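## Task

Enter "RIP" on the keyboard so its display ends up reading exactly that word; the left-arrow key removes the last character. A hard press breaks the keyboard and fails the task. The keyboard must finish lying flat on the table with keys facing up, and it must stay that way without the robot holding it.

## Robot and tools

Robot: two 7-joint arms, left_arm and right_arm, each with a parallel gripper. Each wrist carries a camera: cam_left_wrist and cam_right_wrist, both 896x504. The names left and right are labels only and do not match image sides.

Scene frame: one frame shared by both arms, origin on the table top midway between the arms. +z is up, +x reaches out over the table, and left_arm sits on the +y side. Hand positions are in metres, orientation is a wxyz quaternion. The printed hand position is approximate and gets worse at long reach. The gripper's fingers point along its own +z and close along its own x. The reported point lies between the pads; the fingertips extend 17.5 mm past it. Turning only the last joint swings that point around a 25 mm circle.

Tool execute_actions takes "actions", a list with zero or one entry, plus an optional "pictures" boolean (images come by default).
- Empty list: just reports the current state.
- {"rows": [...], "steps": n}: a motion of at most 15 control steps, each 1/30 s (15 if steps is omitted). Each row drives one step; if there are fewer rows than steps, the last row repeats.
- {"steps": n} with no rows: a wait of up to 300 steps, measured from the previous result and including the time you spent replying.
A refused call moves nothing.

Each row is one flat list of 20 numbers covering both arms, even if only one moves: left_arm first (7 joint targets, then gripper position, force_limit, speed), then right_arm in the same 10-number layout. Joint values are absolute target angles in radians, in this column order with these nominal ranges: waist ±6.283, shoulder ±2.250, upper arm roll ±6.283, elbow ±2.580, forearm roll ±6.283, wrist pitch ±2.100, wrist roll ±6.283. True ends may differ by up to 0.013 rad. A target more than 0.013 rad beyond a range end, and beyond the joint's last reported angle, gets the call refused; a target past the real end is clipped there, and a line "joint sent to its limit" may appear (possibly referring to an earlier, still-running move). Missing that line does not prove there is room left.

Gripper numbers are each in [-1, 1]. position: +1 fully open (50 mm gap), about -0.65 pads touching, -1 means close until blocked. force_limit per pad: about 20 N at -1, 102 N at 0, 185 N at +1 (actual grip up to ~17% more). speed of the gap: 20 mm/s at -1, 85 at 0, 150 at +1. To leave a gripper unchanged, resend its previous three values; a 0 is a real command. New force or speed only applies after position changes by at least 0.01. To soften a grip, open first. For pressing keys, a closed gripper (fingertips together) works as a poking tool; no grasp is needed.

Motion limits: joint speed and acceleration are capped and joints are synchronised to arrive together. Each step the commanded angle stays within 0.304 rad of the measured angle for the first four joints and 0.266 for the last three, and if the targets would move the hand over 70 mm from where it is, all are scaled back. So large moves take several calls, and an arm may still be travelling when a result comes back. Between calls the arms keep heading to the last row sent, until they have nearly stopped or a step is HELD.

Result lines: the state line shows each arm's end_effector_position and end_effector_quat_wxyz. Joint positions and Joint velocities give one block per arm in column order (rad, rad/s). Joint torques follow the same order, with per-arm offset, scale and noise; a sudden change at rest signals contact, useful for detecting a key press. object_status: 0 moving, 1 stopped while opening, 2 stopped while closing (holding), 3 reached target or pads met. position_measured counts convert to opening as (250 - value) x 0.202 mm. "joint command not followed" means a clearance check altered joint targets; the rest of the row still ran. HELD marks steps where your row was partly or wholly not sent. TORQUE FAULT: a joint hit its load limit (50.2 N m for the first four joints, 31.6 for the last three), and that arm freezes for 10 s and drops the rest of the call. MOTOR HOT appears from 60 °C; at 75 °C an OVER-TEMPERATURE FAULT lets that arm sag until it cools.

Tool zoom_image: {"camera": "cam_left_wrist" or "cam_right_wrist", "region": [x0, y0, x1, y1]} in pixels of that camera's latest image, origin top-left, at most 504x504. Use it to read the keyboard display and key labels.

Tool finished_scene: {"scene": 1 or 2}. Replying without any tool call ends everything.

Suggested order: look, locate the keyboard and display, move a closed gripper above the target key, descend gently in small steps, tap, lift, then zoom to check the display before the next letter. Use the left-arrow key to fix mistakes. Finish only when the display reads exactly the word and the keyboard rests flat, keys up, untouched.

Avoid: pressing hard (breaks the keyboard), tipping or shoving the keyboard, knocking anything off the table, arms colliding or pushing each other, and high contact torque.

Each tool is called after "Request:" as name(argument=value, ...), one argument or row to a line, values as JSON.

## Session

Request:
execute_actions(
  actions=[],
)

Scene clock: 0.00 s of 4200.00 s.
left_arm: end_effector_position=(+0.4508, +0.0514, +0.3532) position_measured=250 object_status=3 end_effector_quat_wxyz=(-0.006, +0.760, -0.650, -0.005) | right_arm: end_effector_position=(+0.3654, -0.3196, +0.1788) position_measured=250 object_status=3 end_effector_quat_wxyz=(-0.002, +0.671, +0.742, -0.003)
Joint positions: left_arm=[ 0.052  0.314  0.511  1.305 -0.164  1.57  -0.783] | right_arm=[-0.057  0.434 -0.     1.66   0.     1.054  1.516]
Joint velocities: left_arm=[-0.001 -0.    -0.    -0.    -0.    -0.     0.001] | right_arm=[-0.     0.002 -0.     0.001  0.    -0.001  0.   ]
Joint torques (N m, as the joint torque sensors report them, + toward a larger angle): no reading
Motor temperatures (°C, as the motors report them): left_arm=[32 29 29 30 31 37 39] | right_arm=[27 28 30 27 43 35 33]

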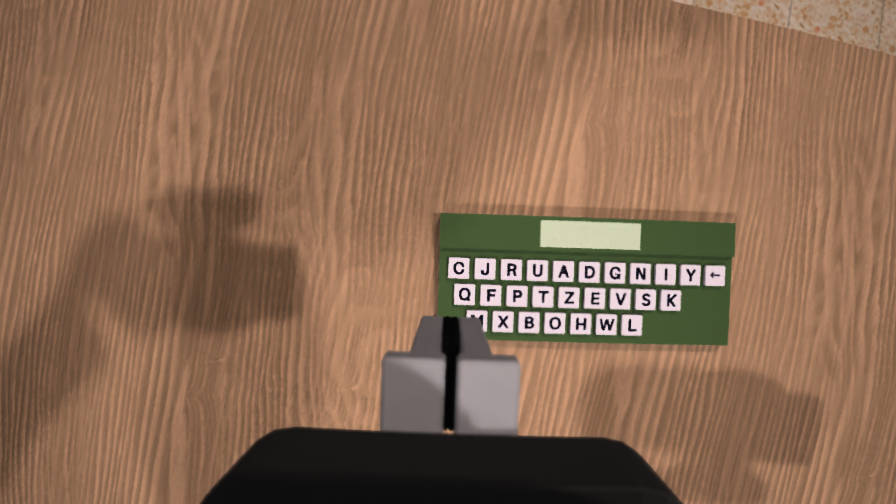

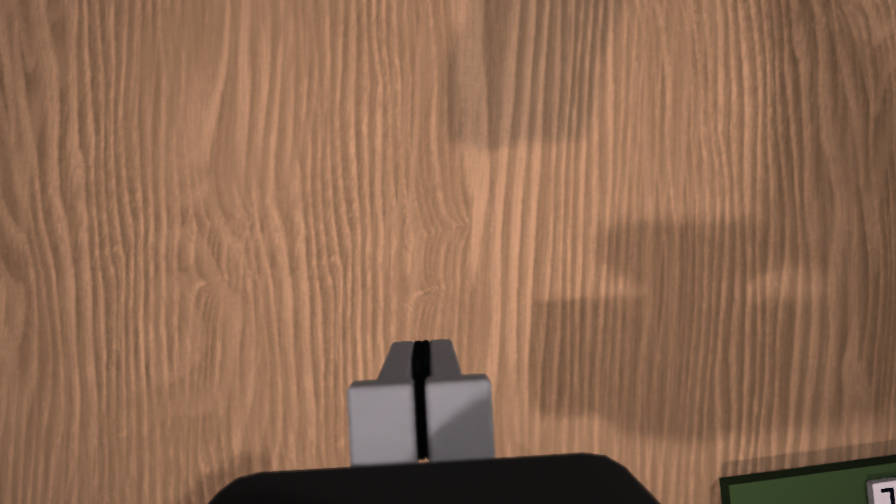

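Request:
zoom_image(
  camera="cam_left_wrist",
  region=[380, 190, 780, 440],
)

Region (380, 190, 780, 440) of cam_left_wrist's 896x504 image, scaled by 1.260; it fills the top 315 rows of this view, and the rest is white.

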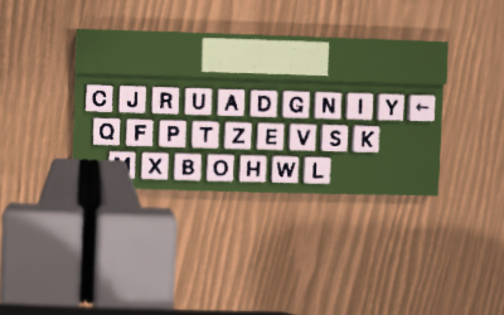

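Request:
zoom_image(
  camera="cam_right_wrist",
  region=[696, 404, 896, 504],
)

Region (696, 404, 896, 504) of cam_right_wrist's 896x504 image, scaled by 2.520.

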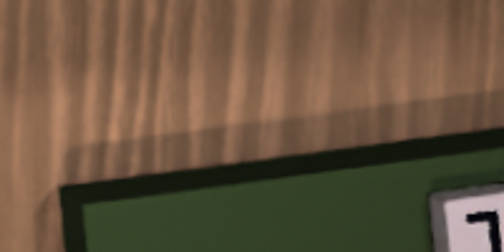

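Request:
zoom_image(
  camera="cam_right_wrist",
  region=[320, 320, 540, 480],
)

Region (320, 320, 540, 480) of cam_right_wrist's 896x504 image, scaled by 2.291; it fills the top 367 rows of this view, and the rest is white.

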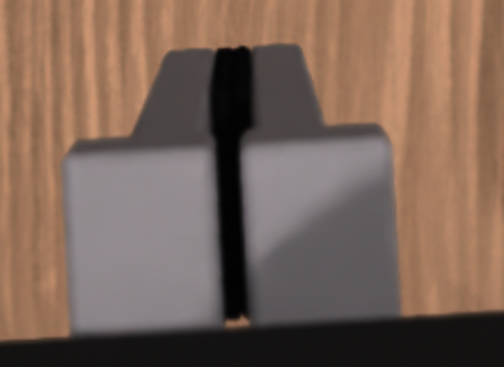

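Request:
execute_actions(
  actions=[
    {"rows": [[0.484,0.478,0,1.694,0,0.970,-0.871,-1,-1,0,-0.057,0.434,0,1.66,0,1.054,1.516,-1,-1,0]], "steps": 15},
  ],
  pictures=false,
)

Request:
execute_actions(
  actions=[
    {"steps": 20},
  ],
)

Scene clock: 108.17 s of 4200.00 s.
left_arm: end_effector_position=(+0.4054, +0.0187, +0.2082) position_measured=251 object_status=3 end_effector_quat_wxyz=(+0.028, +0.734, -0.674, -0.070) | right_arm: end_effector_position=(+0.3656, -0.3196, +0.1787) position_measured=251 object_status=3 end_effector_quat_wxyz=(-0.002, +0.671, +0.741, -0.002)
Joint positions: left_arm=[ 0.346  0.431  0.2    1.573 -0.046  1.292 -0.846] | right_arm=[-0.057  0.434 -0.     1.66   0.     1.054  1.516]
Joint velocities: left_arm=[ 0.718  0.244 -1.015  0.633  0.239 -1.017 -0.129] | right_arm=[-0.    -0.002 -0.    -0.001  0.     0.     0.   ]
Joint torques (N m, as the joint torque sensors report them, + toward a larger angle): left_arm=[ -0.77 -16.03   0.64  -8.49  -0.09   0.8    0.11] | right_arm=[ -0.59 -16.23   0.41  -8.75   0.06   0.39  -0.12]
Motor temperatures (°C, as the motors report them): left_arm=[32 30 29 31 31 37 39] | right_arm=[27 29 30 27 43 35 33]
Steps of this call (steps 1 to 90: nothing new was sent; then 104.67 s passed at rest; steps 91 to 105: all 15 steps of this action). Readings (joint positions | what the end effector reports):
91: left_arm=[0.053 0.314 0.510 1.305 -0.163 1.569 -0.783] | right_arm=[-0.057 0.434 -0.000 1.660 0.000 1.054 1.516] | left_arm position_measured=251 object_status=0 | right_arm position_measured=251 object_status=0
92: left_arm=[0.060 0.317 0.505 1.310 -0.161 1.565 -0.785] | right_arm=[-0.057 0.434 -0.000 1.660 0.000 1.054 1.516] | left_arm position_measured=251 object_status=0 | right_arm position_measured=251 object_status=0
94: left_arm=[0.091 0.333 0.478 1.336 -0.147 1.542 -0.792] | right_arm=[-0.057 0.434 -0.000 1.660 0.000 1.054 1.516] | left_arm position_measured=251 object_status=0 | right_arm position_measured=251 object_status=0
98: left_arm=[0.179 0.373 0.392 1.423 -0.105 1.465 -0.815] | right_arm=[-0.057 0.434 -0.000 1.660 0.000 1.054 1.516] | left_arm position_measured=251 object_status=3 | right_arm position_measured=251 object_status=3
105: the state above

Scene clock: 108.83 s of 4200.00 s.
left_arm: end_effector_position=(+0.4449, +0.0057, +0.1497) position_measured=251 object_status=3 end_effector_quat_wxyz=(+0.000, +0.751, -0.661, -0.000) | right_arm: end_effector_position=(+0.3656, -0.3196, +0.1787) position_measured=251 object_status=3 end_effector_quat_wxyz=(-0.002, +0.671, +0.741, -0.002)
Joint positions: left_arm=[ 0.484  0.478  0.     1.694  0.     0.97  -0.871] | right_arm=[-0.057  0.434  0.     1.66   0.     1.054  1.516]
Joint velocities: left_arm=[ 0.005  0.001 -0.001 -0.    -0.    -0.    -0.   ] | right_arm=[ 0.     0.002  0.     0.003 -0.     0.     0.   ]
Joint torques (N m, as the joint torque sensors report them, + toward a larger angle): left_arm=[ -0.22 -17.67   0.24  -7.53  -0.26   0.41  -0.06] | right_arm=[ -0.62 -16.27   0.31  -8.74  -0.17   0.42  -0.11]
Motor temperatures (°C, as the motors report them): left_arm=[32 30 29 31 31 37 39] | right_arm=[27 29 30 27 43 35 33]
Steps of this call (steps 1 to 20: the robot went on to your last target). Readings (joint positions | what the end effector reports):
1: left_arm=[0.370 0.439 0.166 1.594 -0.038 1.256 -0.850] | right_arm=[-0.057 0.434 -0.000 1.660 0.000 1.054 1.516] | left_arm position_measured=251 object_status=3 | right_arm position_measured=251 object_status=3
2: left_arm=[0.392 0.447 0.133 1.614 -0.031 1.217 -0.854] | right_arm=[-0.057 0.434 -0.000 1.660 0.000 1.054 1.516] | left_arm position_measured=251 object_status=3 | right_arm position_measured=251 object_status=3
4: left_arm=[0.426 0.459 0.079 1.646 -0.018 1.136 -0.861] | right_arm=[-0.057 0.434 0.000 1.660 0.000 1.054 1.516] | left_arm position_measured=251 object_status=3 | right_arm position_measured=251 object_status=3
8: left_arm=[0.471 0.475 0.011 1.687 -0.003 0.999 -0.870] | right_arm=[-0.057 0.434 -0.000 1.660 0.000 1.054 1.516] | left_arm position_measured=251 object_status=3 | right_arm position_measured=251 object_status=3
20: the state above

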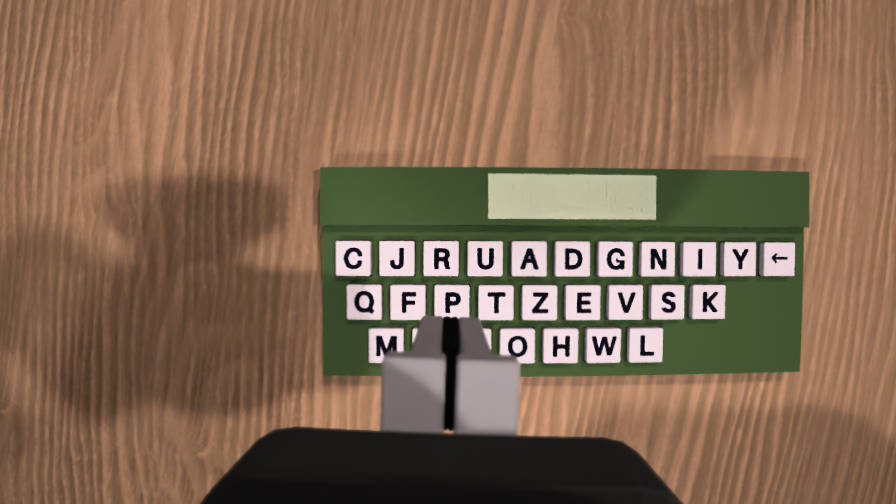

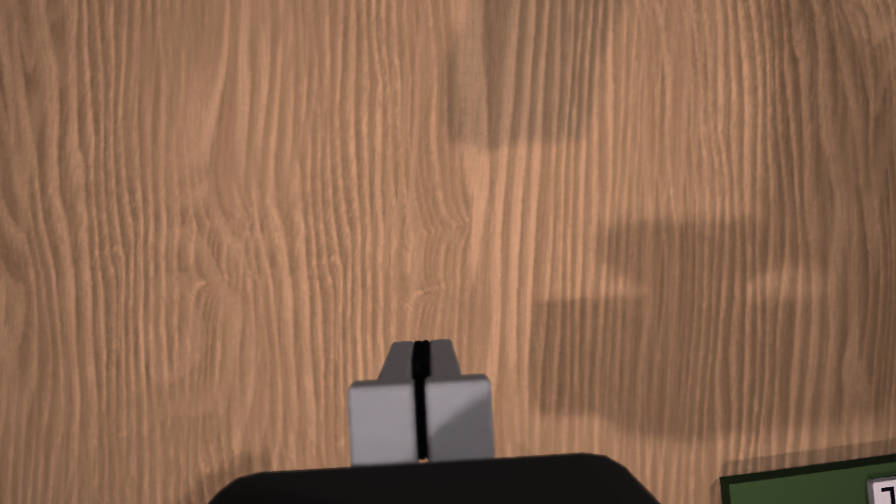

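Request:
zoom_image(
  camera="cam_left_wrist",
  region=[380, 220, 560, 350],
)

Request:
zoom_image(
  camera="cam_left_wrist",
  region=[620, 160, 820, 330],
)

Region (380, 220, 560, 350) of cam_left_wrist's 896x504 image, scaled by 2.800.

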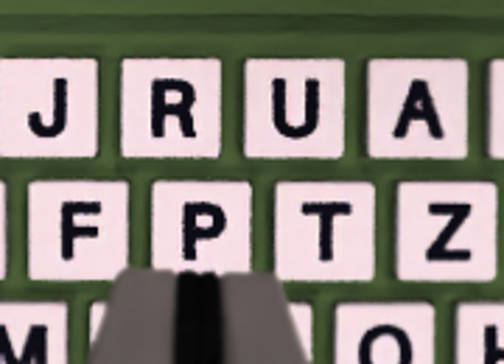

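Region (620, 160, 820, 330) of cam_left_wrist's 896x504 image, scaled by 2.520; it fills the top 428 rows of this view, and the rest is white.

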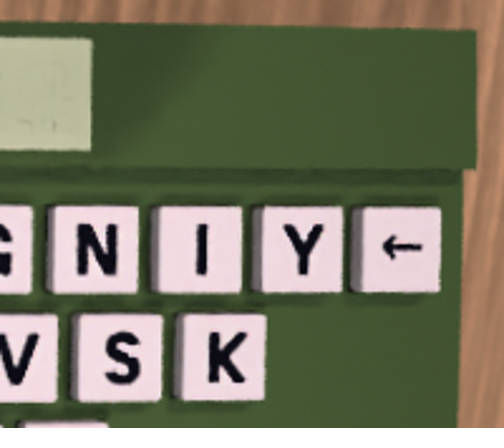

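Request:
execute_actions(
  actions=[
    {"rows": [[0.4466,0.7413,0,1.5833,0,0.9570,-0.9078,-1,-1,0,-0.057,0.434,0,1.66,0,1.054,1.516,-1,-1,0]], "steps": 15},
  ],
  pictures=false,
)

Request:
execute_actions(
  actions=[
    {"steps": 8},
  ],
)

Scene clock: 152.57 s of 4200.00 s.
left_arm: end_effector_position=(+0.4672, +0.0117, +0.0531) position_measured=251 object_status=3 end_effector_quat_wxyz=(+0.012, +0.749, -0.659, -0.066) | right_arm: end_effector_position=(+0.3656, -0.3196, +0.1787) position_measured=251 object_status=3 end_effector_quat_wxyz=(-0.002, +0.671, +0.741, -0.002)
Joint positions: left_arm=[ 0.448  0.733 -0.001  1.586 -0.     0.957 -0.907] | right_arm=[-0.057  0.434  0.     1.66   0.     1.054  1.516]
Joint velocities: left_arm=[-0.01   0.056  0.002 -0.027  0.     0.002 -0.008] | right_arm=[-0.    -0.001  0.     0.    -0.    -0.002 -0.   ]
Joint torques (N m, as the joint torque sensors report them, + toward a larger angle): left_arm=[ -0.06 -23.28   0.33  -7.49  -0.18   0.95   0.12] | right_arm=[ -0.46 -16.35   0.34  -8.98  -0.11   0.28  -0.15]
Motor temperatures (°C, as the motors report them): left_arm=[32 30 29 31 31 37 39] | right_arm=[27 29 30 28 43 35 33]
Steps of this call (steps 1 to 15: the robot went on to your last target; steps 16 to 90: nothing new was sent; then 40.23 s passed at rest; steps 91 to 105: all 15 steps of this action). Readings (joint positions | what the end effector reports):
91: left_arm=[0.484 0.479 0.000 1.693 0.000 0.970 -0.871] | right_arm=[-0.057 0.434 0.000 1.660 0.000 1.054 1.516] | left_arm position_measured=251 object_status=3 | right_arm position_measured=251 object_status=3
92: left_arm=[0.483 0.486 0.000 1.691 0.000 0.970 -0.872] | right_arm=[-0.057 0.434 0.000 1.660 0.000 1.054 1.516] | left_arm position_measured=251 object_status=3 | right_arm position_measured=251 object_status=3
94: left_arm=[0.479 0.516 0.001 1.679 0.000 0.969 -0.876] | right_arm=[-0.057 0.434 0.000 1.660 -0.000 1.054 1.516] | left_arm position_measured=251 object_status=3 | right_arm position_measured=251 object_status=3
98: left_arm=[0.463 0.628 0.000 1.632 0.000 0.963 -0.891] | right_arm=[-0.057 0.434 -0.000 1.660 -0.000 1.054 1.516] | left_arm position_measured=251 object_status=3 | right_arm position_measured=251 object_status=3
105: the state above

Scene clock: 152.83 s of 4200.00 s.
left_arm: end_effector_position=(+0.4669, +0.0121, +0.0499) position_measured=251 object_status=3 end_effector_quat_wxyz=(+0.013, +0.749, -0.659, -0.068) | right_arm: end_effector_position=(+0.3656, -0.3196, +0.1787) position_measured=251 object_status=3 end_effector_quat_wxyz=(-0.002, +0.671, +0.741, -0.002)
Joint positions: left_arm=[ 0.447  0.741 -0.     1.583 -0.     0.957 -0.908] | right_arm=[-0.057  0.434  0.     1.66   0.     1.054  1.516]
Joint velocities: left_arm=[-0.003  0.007  0.    -0.001  0.     0.     0.001] | right_arm=[ 0.    -0.     0.     0.001  0.     0.     0.   ]
Joint torques (N m, as the joint torque sensors report them, + toward a larger angle): left_arm=[  0.03 -21.16   0.33  -6.89  -0.3    0.81  -0.02] | right_arm=[ -0.55 -16.29   0.41  -8.94  -0.07   0.46  -0.15]
Motor temperatures (°C, as the motors report them): left_arm=[32 30 29 31 31 37 39] | right_arm=[27 29 30 28 43 35 33]
Steps of this call (steps 1 to 8: the robot went on to your last target). Readings (joint positions | what the end effector reports):
1: left_arm=[0.447 0.735 -0.000 1.585 -0.000 0.957 -0.908] | right_arm=[-0.057 0.434 0.000 1.660 0.000 1.054 1.516] | left_arm position_measured=251 object_status=3 | right_arm position_measured=251 object_status=3
2: left_arm=[0.447 0.736 -0.000 1.584 -0.000 0.957 -0.908] | right_arm=[-0.057 0.434 0.000 1.660 0.000 1.054 1.516] | left_arm position_measured=251 object_status=3 | right_arm position_measured=251 object_status=3
4: left_arm=[0.447 0.739 -0.000 1.584 0.000 0.957 -0.908] | right_arm=[-0.057 0.434 0.000 1.660 0.000 1.054 1.516] | left_arm position_measured=251 object_status=3 | right_arm position_measured=251 object_status=3
8: the state above

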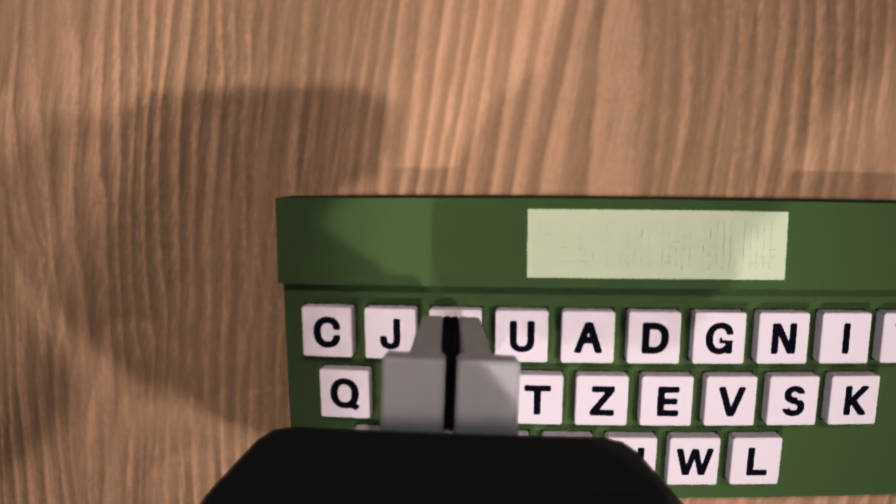

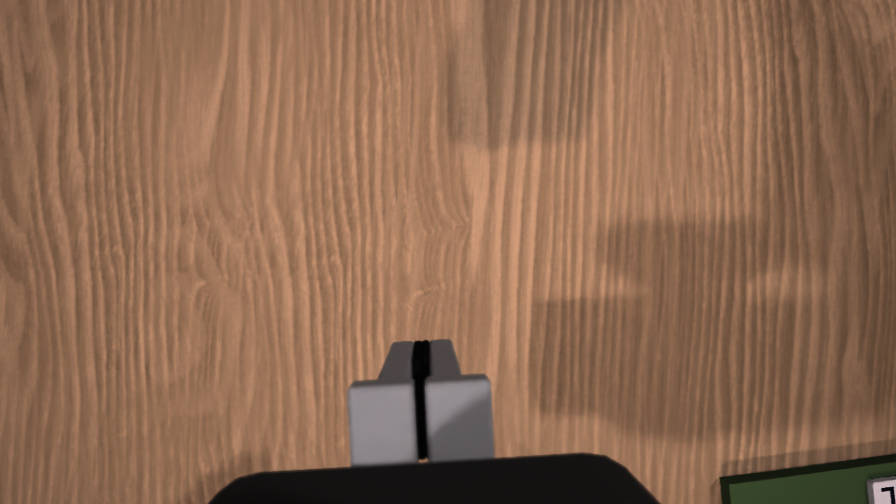

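Request:
zoom_image(
  camera="cam_left_wrist",
  region=[340, 270, 580, 430],
)

Region (340, 270, 580, 430) of cam_left_wrist's 896x504 image, scaled by 2.100.

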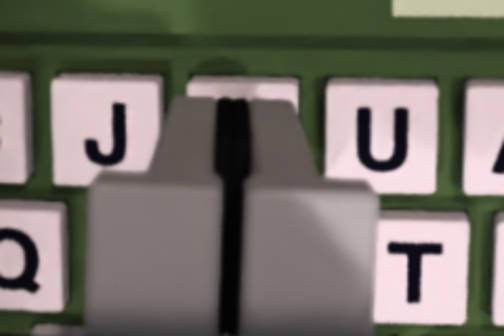

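Request:
execute_actions(
  actions=[
    {"rows": [[0.4466,0.7564,0,1.5972,0,0.9282,-0.9078,-1,-1,0,-0.057,0.434,0,1.66,0,1.054,1.516,-1,-1,0]], "steps": 12},
  ],
)

Scene clock: 170.77 s of 4200.00 s.
left_arm: end_effector_position=(+0.4653, +0.0130, +0.0388) position_measured=251 object_status=3 end_effector_quat_wxyz=(+0.013, +0.749, -0.659, -0.069) | right_arm: end_effector_position=(+0.3656, -0.3196, +0.1787) position_measured=251 object_status=3 end_effector_quat_wxyz=(-0.002, +0.671, +0.741, -0.002)
Joint positions: left_arm=[ 0.447  0.756 -0.     1.597  0.     0.928 -0.908] | right_arm=[-0.057  0.434  0.     1.66   0.     1.054  1.516]
Joint velocities: left_arm=[ 0.     0.003  0.     0.002  0.    -0.003  0.001] | right_arm=[-0.     0.    -0.    -0.    -0.    -0.001  0.   ]
Joint torques (N m, as the joint torque sensors report them, + toward a larger angle): left_arm=[ -0.07 -20.78  -0.16  -6.02  -0.09   0.84   0.1 ] | right_arm=[ -0.55 -16.18   0.33  -8.85  -0.12   0.43  -0.13]
Motor temperatures (°C, as the motors report them): left_arm=[32 31 29 31 31 37 39] | right_arm=[27 29 30 28 43 35 33]
Steps of this call (steps 1 to 15: the robot went on to your last target; steps 16 to 90: nothing new was sent; then 14.53 s passed at rest; steps 91 to 102: all 12 steps of this action). Readings (joint positions | what the end effector reports):
91: left_arm=[0.447 0.742 0.000 1.584 -0.000 0.956 -0.908] | right_arm=[-0.057 0.434 0.000 1.660 0.000 1.054 1.516] | left_arm position_measured=251 object_status=3 | right_arm position_measured=251 object_status=3
92: left_arm=[0.447 0.746 0.000 1.587 -0.000 0.949 -0.908] | right_arm=[-0.057 0.434 0.000 1.660 0.000 1.054 1.516] | left_arm position_measured=251 object_status=3 | right_arm position_measured=251 object_status=3
94: left_arm=[0.447 0.753 -0.000 1.593 0.000 0.936 -0.908] | right_arm=[-0.057 0.434 -0.000 1.660 0.000 1.054 1.516] | left_arm position_measured=251 object_status=3 | right_arm position_measured=251 object_status=3
98: left_arm=[0.447 0.755 -0.000 1.597 0.000 0.929 -0.908] | right_arm=[-0.057 0.434 0.000 1.660 0.000 1.054 1.516] | left_arm position_measured=251 object_status=3 | right_arm position_measured=251 object_status=3
102: the state above

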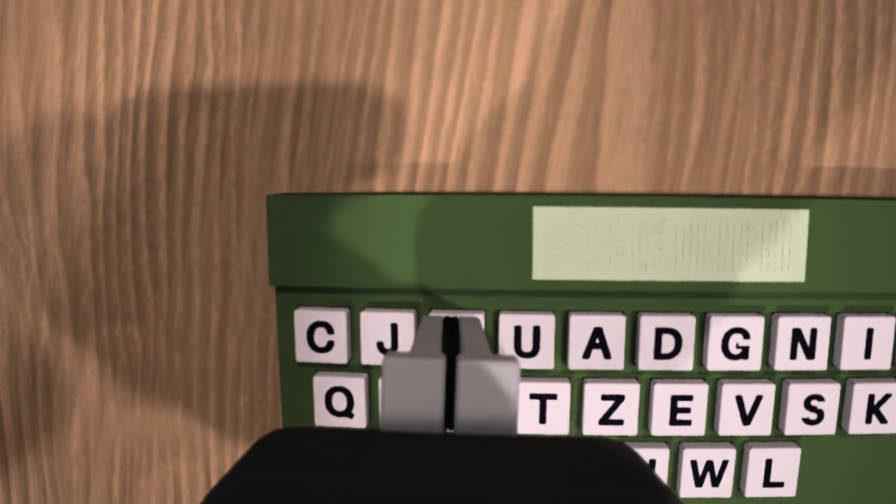

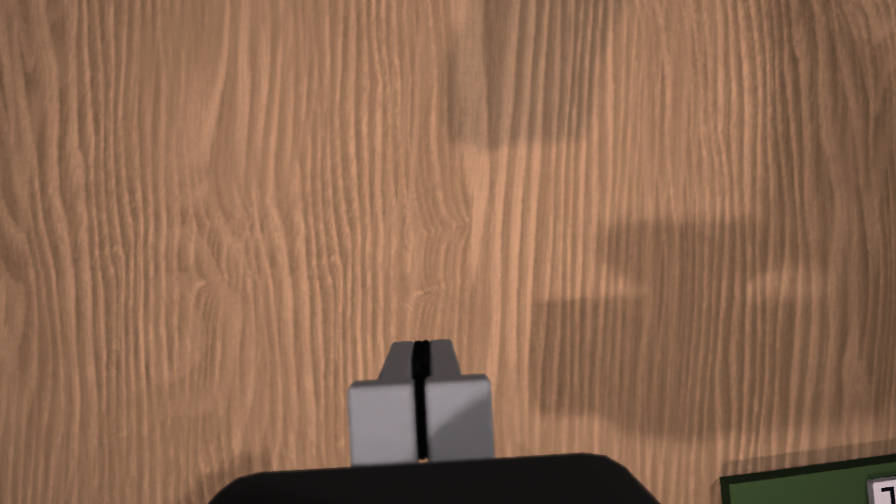

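Request:
zoom_image(
  camera="cam_left_wrist",
  region=[340, 270, 580, 430],
)

Region (340, 270, 580, 430) of cam_left_wrist's 896x504 image, scaled by 2.100.

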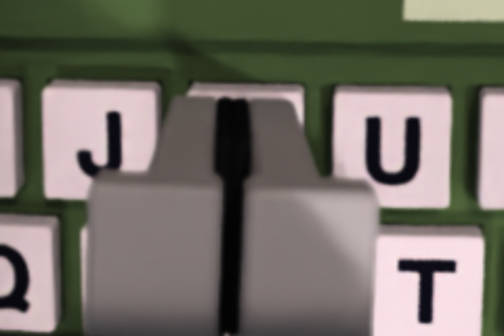

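Request:
execute_actions(
  actions=[
    {"rows": [[0.4466,0.7632,0,1.6035,0,0.9151,-0.9078,-1,-1,0,-0.057,0.434,0,1.66,0,1.054,1.516,-1,-1,0]], "steps": 10},
  ],
)

Scene clock: 175.00 s of 4200.00 s.
left_arm: end_effector_position=(+0.4647, +0.0134, +0.0341) position_measured=251 object_status=3 end_effector_quat_wxyz=(+0.013, +0.749, -0.659, -0.069) | right_arm: end_effector_position=(+0.3656, -0.3196, +0.1787) position_measured=251 object_status=3 end_effector_quat_wxyz=(-0.002, +0.671, +0.741, -0.002)
Joint positions: left_arm=[ 0.447  0.763  0.     1.603 -0.     0.915 -0.908] | right_arm=[-0.057  0.434  0.     1.66  -0.     1.054  1.516]
Joint velocities: left_arm=[ 0.     0.001  0.     0.001  0.    -0.003  0.   ] | right_arm=[-0.     0.001 -0.     0.     0.     0.001  0.   ]
Joint torques (N m, as the joint torque sensors report them, + toward a larger angle): left_arm=[ -0.09 -19.94   0.28  -6.2   -0.12   1.05   0.02] | right_arm=[ -0.61 -16.3    0.38  -8.91  -0.02   0.43  -0.08]
Motor temperatures (°C, as the motors report them): left_arm=[32 31 29 31 31 37 39] | right_arm=[27 29 30 28 43 35 33]
Steps of this call (steps 1 to 15: the robot went on to your last target; steps 16 to 90: nothing new was sent; then 0.90 s passed at rest; steps 91 to 100: all 10 steps of this action). Readings (joint positions | what the end effector reports):
91: left_arm=[0.447 0.757 0.000 1.598 -0.000 0.927 -0.908] | right_arm=[-0.057 0.434 0.000 1.660 0.000 1.054 1.516] | left_arm position_measured=251 object_status=3 | right_arm position_measured=251 object_status=3
92: left_arm=[0.447 0.759 0.000 1.599 -0.000 0.924 -0.908] | right_arm=[-0.057 0.434 0.000 1.660 -0.000 1.054 1.516] | left_arm position_measured=251 object_status=3 | right_arm position_measured=251 object_status=3
94: left_arm=[0.447 0.761 -0.000 1.602 -0.000 0.918 -0.908] | right_arm=[-0.057 0.434 0.000 1.660 -0.000 1.054 1.516] | left_arm position_measured=251 object_status=3 | right_arm position_measured=251 object_status=3
98: left_arm=[0.447 0.763 0.000 1.603 -0.000 0.916 -0.908] | right_arm=[-0.057 0.434 0.000 1.660 0.000 1.054 1.516] | left_arm position_measured=251 object_status=3 | right_arm position_measured=251 object_status=3
100: the state above

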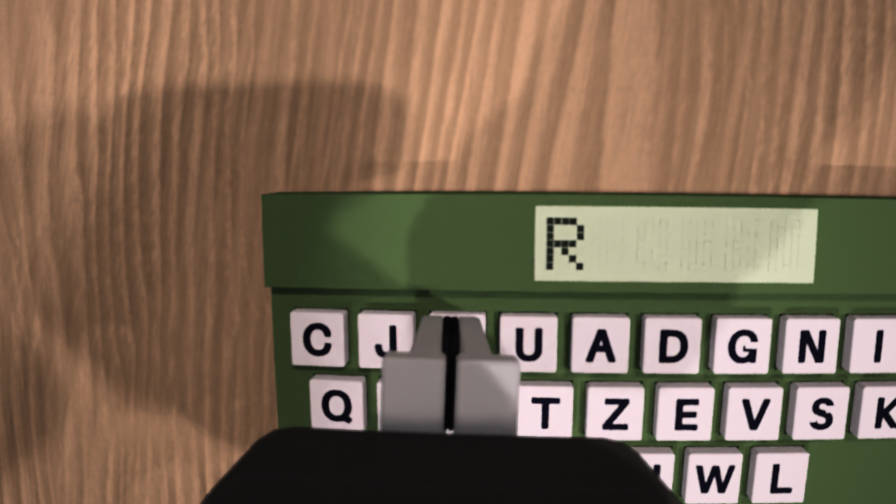

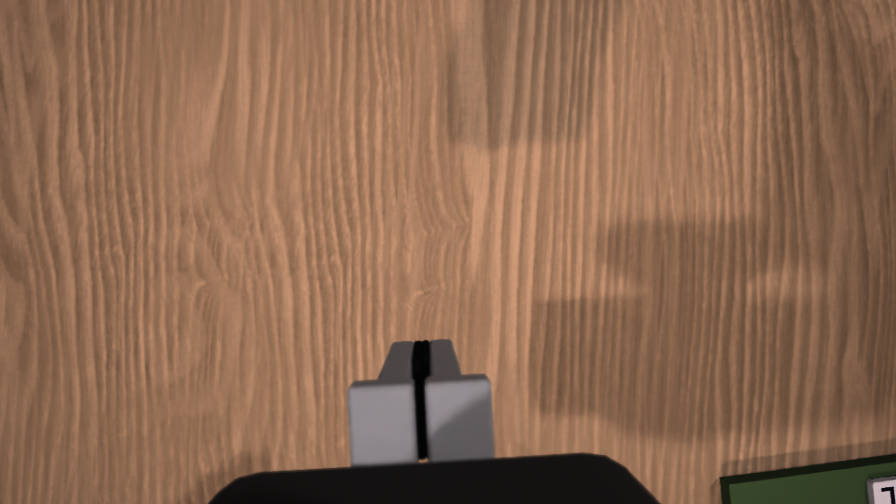

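Request:
execute_actions(
  actions=[
    {"rows": [[0.4466,0.7523,0,1.5934,0,0.9360,-0.9078,-1,-1,0,-0.057,0.434,0,1.66,0,1.054,1.516,-1,-1,0]], "steps": 10},
  ],
)

Scene clock: 176.17 s of 4200.00 s.
left_arm: end_effector_position=(+0.4657, +0.0128, +0.0414) position_measured=251 object_status=3 end_effector_quat_wxyz=(+0.013, +0.749, -0.659, -0.069) | right_arm: end_effector_position=(+0.3656, -0.3196, +0.1787) position_measured=251 object_status=3 end_effector_quat_wxyz=(-0.002, +0.671, +0.741, -0.002)
Joint positions: left_arm=[ 0.447  0.753  0.     1.594 -0.     0.936 -0.908] | right_arm=[-0.057  0.434  0.     1.66  -0.     1.054  1.516]
Joint velocities: left_arm=[-0.001 -0.003  0.    -0.002 -0.     0.005 -0.001] | right_arm=[-0.    -0.002  0.    -0.001  0.     0.002 -0.   ]
Joint torques (N m, as the joint torque sensors report them, + toward a larger angle): left_arm=[ -0.02 -20.78   0.36  -6.06  -0.14   0.75   0.12] | right_arm=[ -0.63 -16.32   0.47  -8.87  -0.07   0.3   -0.11]
Motor temperatures (°C, as the motors report them): left_arm=[32 31 29 31 31 37 39] | right_arm=[27 29 30 28 43 35 33]
Steps of this call (steps 1 to 15: the robot went on to your last target; steps 16 to 25: nothing new was sent; steps 26 to 35: all 10 steps of this action). Readings (joint positions | what the end effector reports):
26: left_arm=[0.447 0.762 -0.000 1.603 -0.000 0.916 -0.908] | right_arm=[-0.057 0.434 -0.000 1.660 0.000 1.054 1.516] | left_arm position_measured=251 object_status=3 | right_arm position_measured=251 object_status=3
27: left_arm=[0.447 0.759 -0.000 1.600 0.000 0.922 -0.908] | right_arm=[-0.057 0.434 0.000 1.660 0.000 1.054 1.516] | left_arm position_measured=251 object_status=3 | right_arm position_measured=251 object_status=3
29: left_arm=[0.447 0.755 0.000 1.596 -0.000 0.930 -0.908] | right_arm=[-0.057 0.434 0.000 1.660 0.000 1.054 1.516] | left_arm position_measured=251 object_status=3 | right_arm position_measured=251 object_status=3
33: left_arm=[0.447 0.753 0.000 1.594 -0.000 0.935 -0.908] | right_arm=[-0.057 0.434 0.000 1.660 0.000 1.054 1.516] | left_arm position_measured=251 object_status=3 | right_arm position_measured=251 object_status=3
35: the state above

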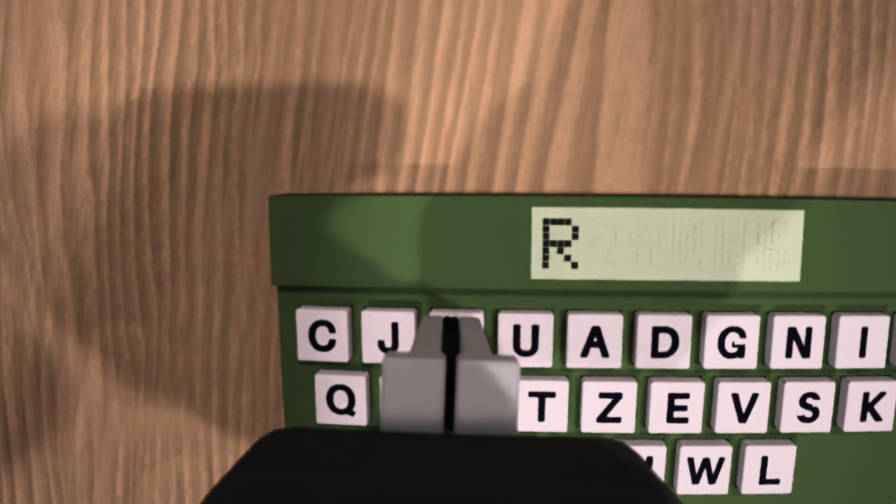

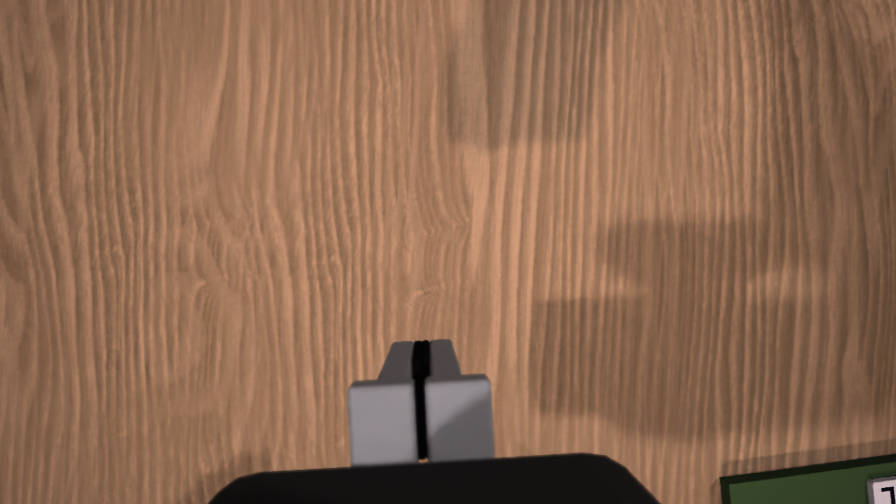

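Request:
execute_actions(
  actions=[
    {"rows": [[0.6200,0.9109,0,1.2196,0,1.1510,-0.7344,-1,-1,0,-0.057,0.434,0,1.66,0,1.054,1.516,-1,-1,0]], "steps": 15},
  ],
  pictures=false,
)

Request:
execute_actions(
  actions=[
    {"steps": 10},
  ],
)

Scene clock: 187.90 s of 4200.00 s.
left_arm: end_effector_position=(+0.4806, -0.0982, +0.0458) position_measured=251 object_status=3 end_effector_quat_wxyz=(+0.002, +0.749, -0.659, -0.070) | right_arm: end_effector_position=(+0.3656, -0.3196, +0.1787) position_measured=251 object_status=3 end_effector_quat_wxyz=(-0.002, +0.671, +0.741, -0.002)
Joint positions: left_arm=[ 0.607  0.898  0.001  1.247  0.     1.137 -0.745] | right_arm=[-0.057  0.434  0.     1.66   0.     1.054  1.516]
Joint velocities: left_arm=[ 0.178  0.149  0.008 -0.45   0.003  0.229  0.186] | right_arm=[-0.     0.002  0.     0.001  0.     0.    -0.   ]
Joint torques (N m, as the joint torque sensors report them, + toward a larger angle): left_arm=[ -2.48 -24.09  -0.73  -6.11  -0.46   1.28   0.19] | right_arm=[ -0.63 -16.34   0.34  -8.79  -0.08   0.41  -0.12]
Motor temperatures (°C, as the motors report them): left_arm=[32 31 29 31 31 37 39] | right_arm=[27 29 30 28 43 35 33]
Steps of this call (steps 1 to 15: the robot went on to your last target; steps 16 to 90: nothing new was sent; then 8.23 s passed at rest; steps 91 to 105: all 15 steps of this action). Readings (joint positions | what the end effector reports):
91: left_arm=[0.447 0.753 -0.000 1.592 -0.000 0.937 -0.907] | right_arm=[-0.057 0.434 0.000 1.660 -0.000 1.054 1.516] | left_arm position_measured=251 object_status=3 | right_arm position_measured=251 object_status=3
92: left_arm=[0.451 0.757 -0.001 1.587 -0.001 0.941 -0.904] | right_arm=[-0.057 0.434 0.000 1.660 0.000 1.054 1.516] | left_arm position_measured=251 object_status=3 | right_arm position_measured=251 object_status=3
94: left_arm=[0.468 0.773 -0.002 1.560 -0.001 0.960 -0.889] | right_arm=[-0.057 0.434 0.000 1.660 0.000 1.054 1.516] | left_arm position_measured=251 object_status=3 | right_arm position_measured=251 object_status=3
98: left_arm=[0.529 0.830 -0.001 1.442 -0.000 1.036 -0.828] | right_arm=[-0.057 0.434 0.000 1.660 0.000 1.054 1.516] | left_arm position_measured=251 object_status=3 | right_arm position_measured=251 object_status=3
105: the state above

Scene clock: 188.23 s of 4200.00 s.
left_arm: end_effector_position=(+0.4813, -0.1066, +0.0461) position_measured=251 object_status=3 end_effector_quat_wxyz=(+0.001, +0.749, -0.659, -0.070) | right_arm: end_effector_position=(+0.3656, -0.3196, +0.1787) position_measured=251 object_status=3 end_effector_quat_wxyz=(-0.002, +0.671, +0.741, -0.002)
Joint positions: left_arm=[ 0.62   0.91   0.     1.22   0.     1.151 -0.734] | right_arm=[-0.057  0.434  0.     1.66   0.     1.054  1.516]
Joint velocities: left_arm=[ 0.006  0.006  0.001 -0.001  0.     0.001  0.001] | right_arm=[ 0.    -0.003  0.     0.001  0.     0.003  0.   ]
Joint torques (N m, as the joint torque sensors report them, + toward a larger angle): left_arm=[  0.26 -24.47   0.45  -7.26  -0.12   0.59   0.11] | right_arm=[ -0.6  -16.28   0.42  -8.96  -0.12   0.43  -0.06]
Motor temperatures (°C, as the motors report them): left_arm=[32 31 29 31 31 37 39] | right_arm=[27 29 30 28 43 35 33]
Steps of this call (steps 1 to 10: the robot went on to your last target). Readings (joint positions | what the end effector reports):
1: left_arm=[0.612 0.903 0.001 1.235 0.001 1.143 -0.740] | right_arm=[-0.057 0.434 0.000 1.660 0.000 1.054 1.516] | left_arm position_measured=251 object_status=3 | right_arm position_measured=251 object_status=3
2: left_arm=[0.616 0.905 0.001 1.227 0.001 1.147 -0.737] | right_arm=[-0.057 0.434 -0.000 1.660 0.000 1.054 1.516] | left_arm position_measured=251 object_status=3 | right_arm position_measured=251 object_status=3
4: left_arm=[0.618 0.907 0.001 1.222 0.000 1.150 -0.735] | right_arm=[-0.057 0.434 0.000 1.660 0.000 1.054 1.516] | left_arm position_measured=251 object_status=3 | right_arm position_measured=251 object_status=3
8: left_arm=[0.619 0.910 0.000 1.220 -0.000 1.151 -0.734] | right_arm=[-0.057 0.434 0.000 1.660 0.000 1.054 1.516] | left_arm position_measured=251 object_status=3 | right_arm position_measured=251 object_status=3
10: the state above

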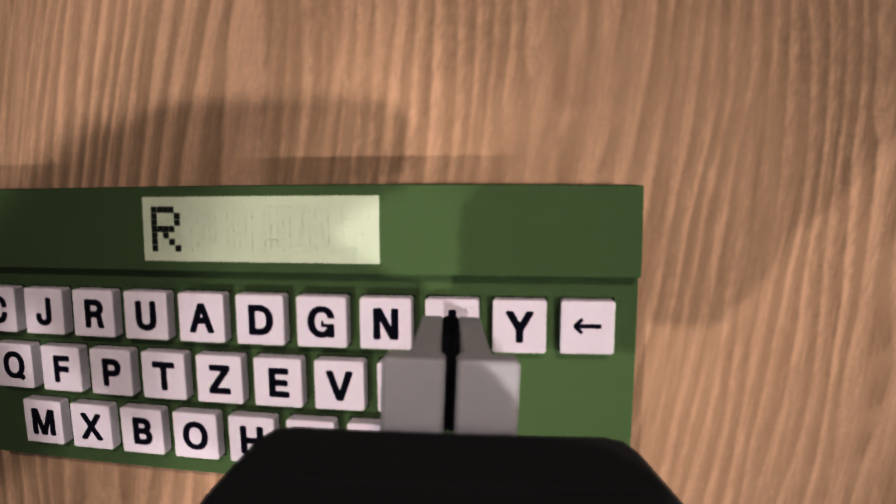

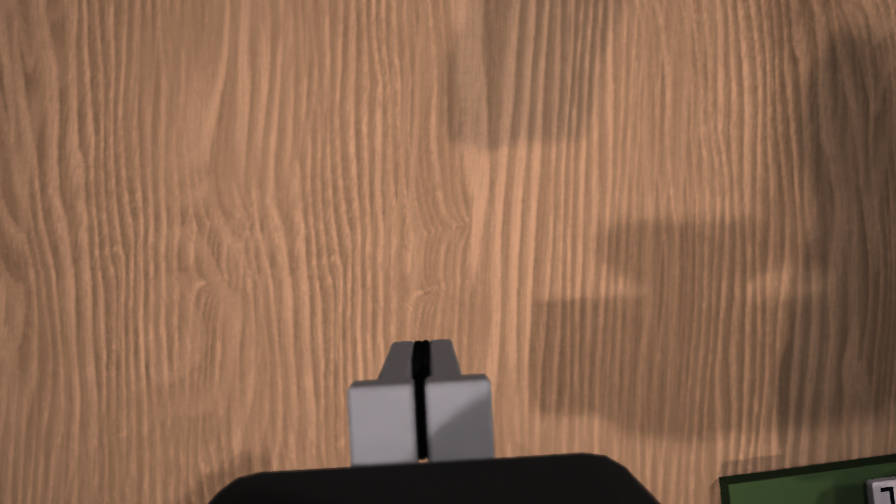

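Request:
zoom_image(
  camera="cam_left_wrist",
  region=[340, 270, 580, 430],
)

Region (340, 270, 580, 430) of cam_left_wrist's 896x504 image, scaled by 2.100.

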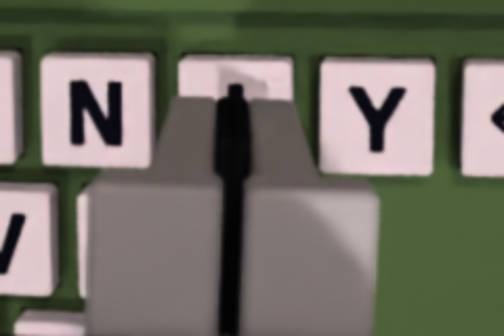

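Request:
execute_actions(
  actions=[
    {"rows": [[0.6159,0.9260,0,1.2229,0,1.1325,-0.7385,-1,-1,0,-0.057,0.434,0,1.66,0,1.054,1.516,-1,-1,0]], "steps": 12},
  ],
)

Scene clock: 195.67 s of 4200.00 s.
left_arm: end_effector_position=(+0.4832, -0.1056, +0.0360) position_measured=251 object_status=3 end_effector_quat_wxyz=(+0.001, +0.749, -0.659, -0.070) | right_arm: end_effector_position=(+0.3656, -0.3196, +0.1787) position_measured=251 object_status=3 end_effector_quat_wxyz=(-0.002, +0.671, +0.741, -0.002)
Joint positions: left_arm=[ 0.616  0.926  0.     1.223  0.     1.133 -0.738] | right_arm=[-0.057  0.434  0.     1.66   0.     1.054  1.516]
Joint velocities: left_arm=[ 0.     0.002  0.    -0.     0.    -0.001  0.   ] | right_arm=[-0.     0.    -0.    -0.001  0.     0.001  0.   ]
Joint torques (N m, as the joint torque sensors report them, + toward a larger angle): left_arm=[ -0.32 -24.11   0.07  -7.16  -0.27   0.74   0.04] | right_arm=[ -0.67 -16.29   0.53  -8.68  -0.09   0.42  -0.14]
Motor temperatures (°C, as the motors report them): left_arm=[32 31 29 31 31 37 39] | right_arm=[27 29 30 28 43 35 33]
Steps of this call (steps 1 to 30: the robot went on to your last target; steps 31 to 90: nothing new was sent; then 4.03 s passed at rest; steps 91 to 102: all 12 steps of this action). Readings (joint positions | what the end effector reports):
91: left_arm=[0.620 0.912 0.000 1.220 0.000 1.150 -0.735] | right_arm=[-0.057 0.434 0.000 1.660 0.000 1.054 1.516] | left_arm position_measured=251 object_status=3 | right_arm position_measured=251 object_status=3
92: left_arm=[0.619 0.916 0.000 1.220 0.000 1.146 -0.736] | right_arm=[-0.057 0.434 0.000 1.660 -0.000 1.054 1.516] | left_arm position_measured=251 object_status=3 | right_arm position_measured=251 object_status=3
94: left_arm=[0.617 0.922 -0.000 1.222 -0.000 1.138 -0.737] | right_arm=[-0.057 0.434 0.000 1.660 0.000 1.054 1.516] | left_arm position_measured=251 object_status=3 | right_arm position_measured=251 object_status=3
98: left_arm=[0.616 0.925 -0.000 1.223 -0.000 1.133 -0.738] | right_arm=[-0.057 0.434 0.000 1.660 0.000 1.054 1.516] | left_arm position_measured=251 object_status=3 | right_arm position_measured=251 object_status=3
102: the state above

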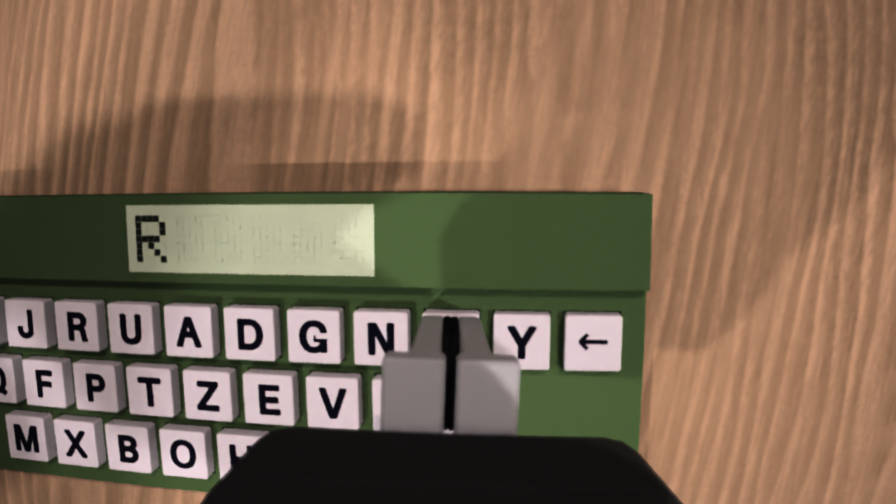

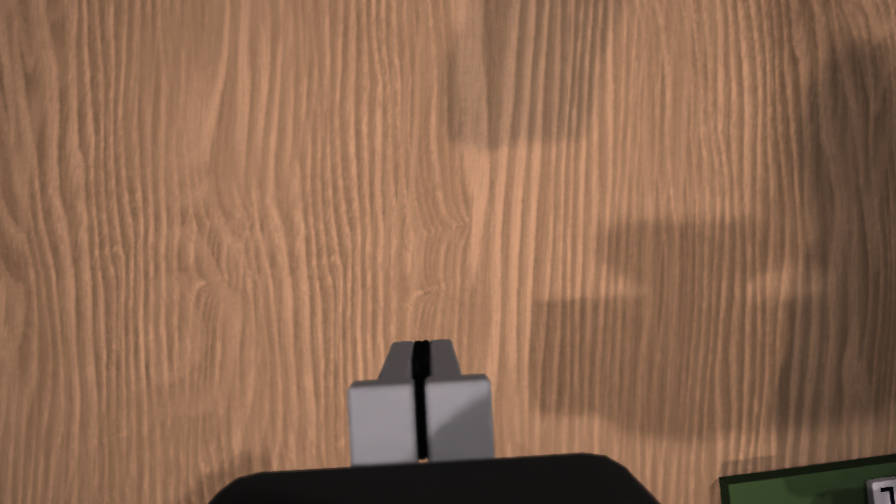

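Request:
execute_actions(
  actions=[
    {"rows": [[0.6159,0.9282,0,1.2255,0,1.1277,-0.7385,-1,-1,0,-0.057,0.434,0,1.66,0,1.054,1.516,-1,-1,0]], "steps": 9},
  ],
)

Scene clock: 196.67 s of 4200.00 s.
left_arm: end_effector_position=(+0.4832, -0.1056, +0.0342) position_measured=251 object_status=3 end_effector_quat_wxyz=(+0.001, +0.749, -0.659, -0.069) | right_arm: end_effector_position=(+0.3656, -0.3196, +0.1787) position_measured=251 object_status=3 end_effector_quat_wxyz=(-0.002, +0.671, +0.741, -0.002)
Joint positions: left_arm=[ 0.616  0.928  0.     1.225  0.     1.128 -0.739] | right_arm=[-0.057  0.434  0.     1.66   0.     1.054  1.516]
Joint velocities: left_arm=[-0.003  0.     0.     0.001 -0.    -0.001  0.001] | right_arm=[-0.001  0.002  0.    -0.001 -0.     0.     0.   ]
Joint torques (N m, as the joint torque sensors report them, + toward a larger angle): left_arm=[ -0.35 -23.77   0.34  -7.42  -0.19   0.88   0.17] | right_arm=[ -0.59 -16.19   0.52  -9.02  -0.1    0.38  -0.18]
Motor temperatures (°C, as the motors report them): left_arm=[32 31 29 31 31 37 39] | right_arm=[27 29 30 28 43 35 33]
Steps of this call (steps 1 to 15: the robot went on to your last target; steps 16 to 21: nothing new was sent; steps 22 to 30: all 9 steps of this action). Readings (joint positions | what the end effector reports):
22: left_arm=[0.616 0.926 0.000 1.223 0.000 1.132 -0.738] | right_arm=[-0.057 0.434 0.000 1.660 0.000 1.054 1.516] | left_arm position_measured=251 object_status=3 | right_arm position_measured=251 object_status=3
23: left_arm=[0.616 0.927 0.000 1.224 0.000 1.131 -0.738] | right_arm=[-0.057 0.434 0.000 1.660 0.000 1.054 1.516] | left_arm position_measured=251 object_status=3 | right_arm position_measured=251 object_status=3
25: left_arm=[0.616 0.927 0.000 1.225 0.000 1.129 -0.739] | right_arm=[-0.057 0.434 0.000 1.660 0.000 1.054 1.516] | left_arm position_measured=251 object_status=3 | right_arm position_measured=251 object_status=3
29: left_arm=[0.616 0.928 0.000 1.225 0.000 1.128 -0.739] | right_arm=[-0.057 0.434 0.000 1.660 0.000 1.054 1.516] | left_arm position_measured=251 object_status=3 | right_arm position_measured=251 object_status=3
30: the state above

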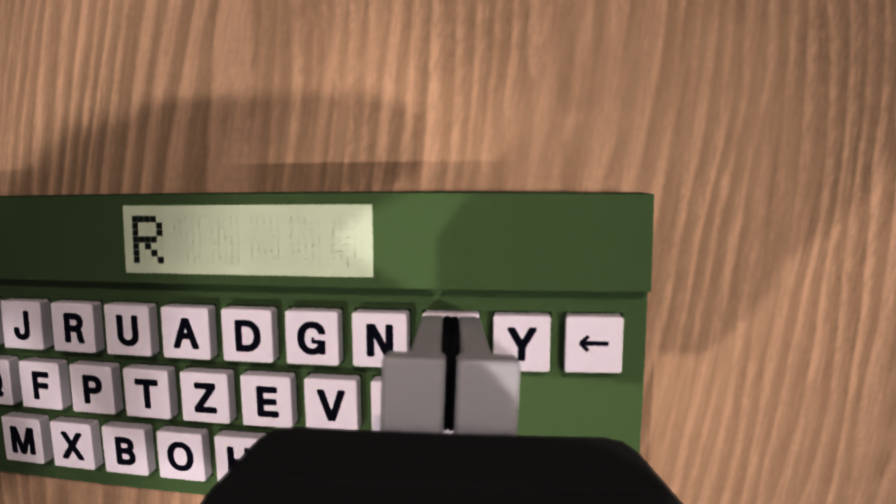

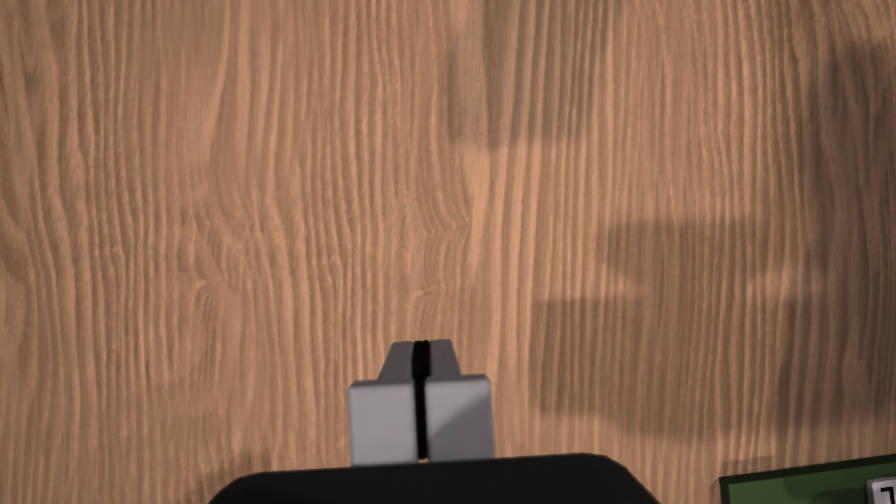

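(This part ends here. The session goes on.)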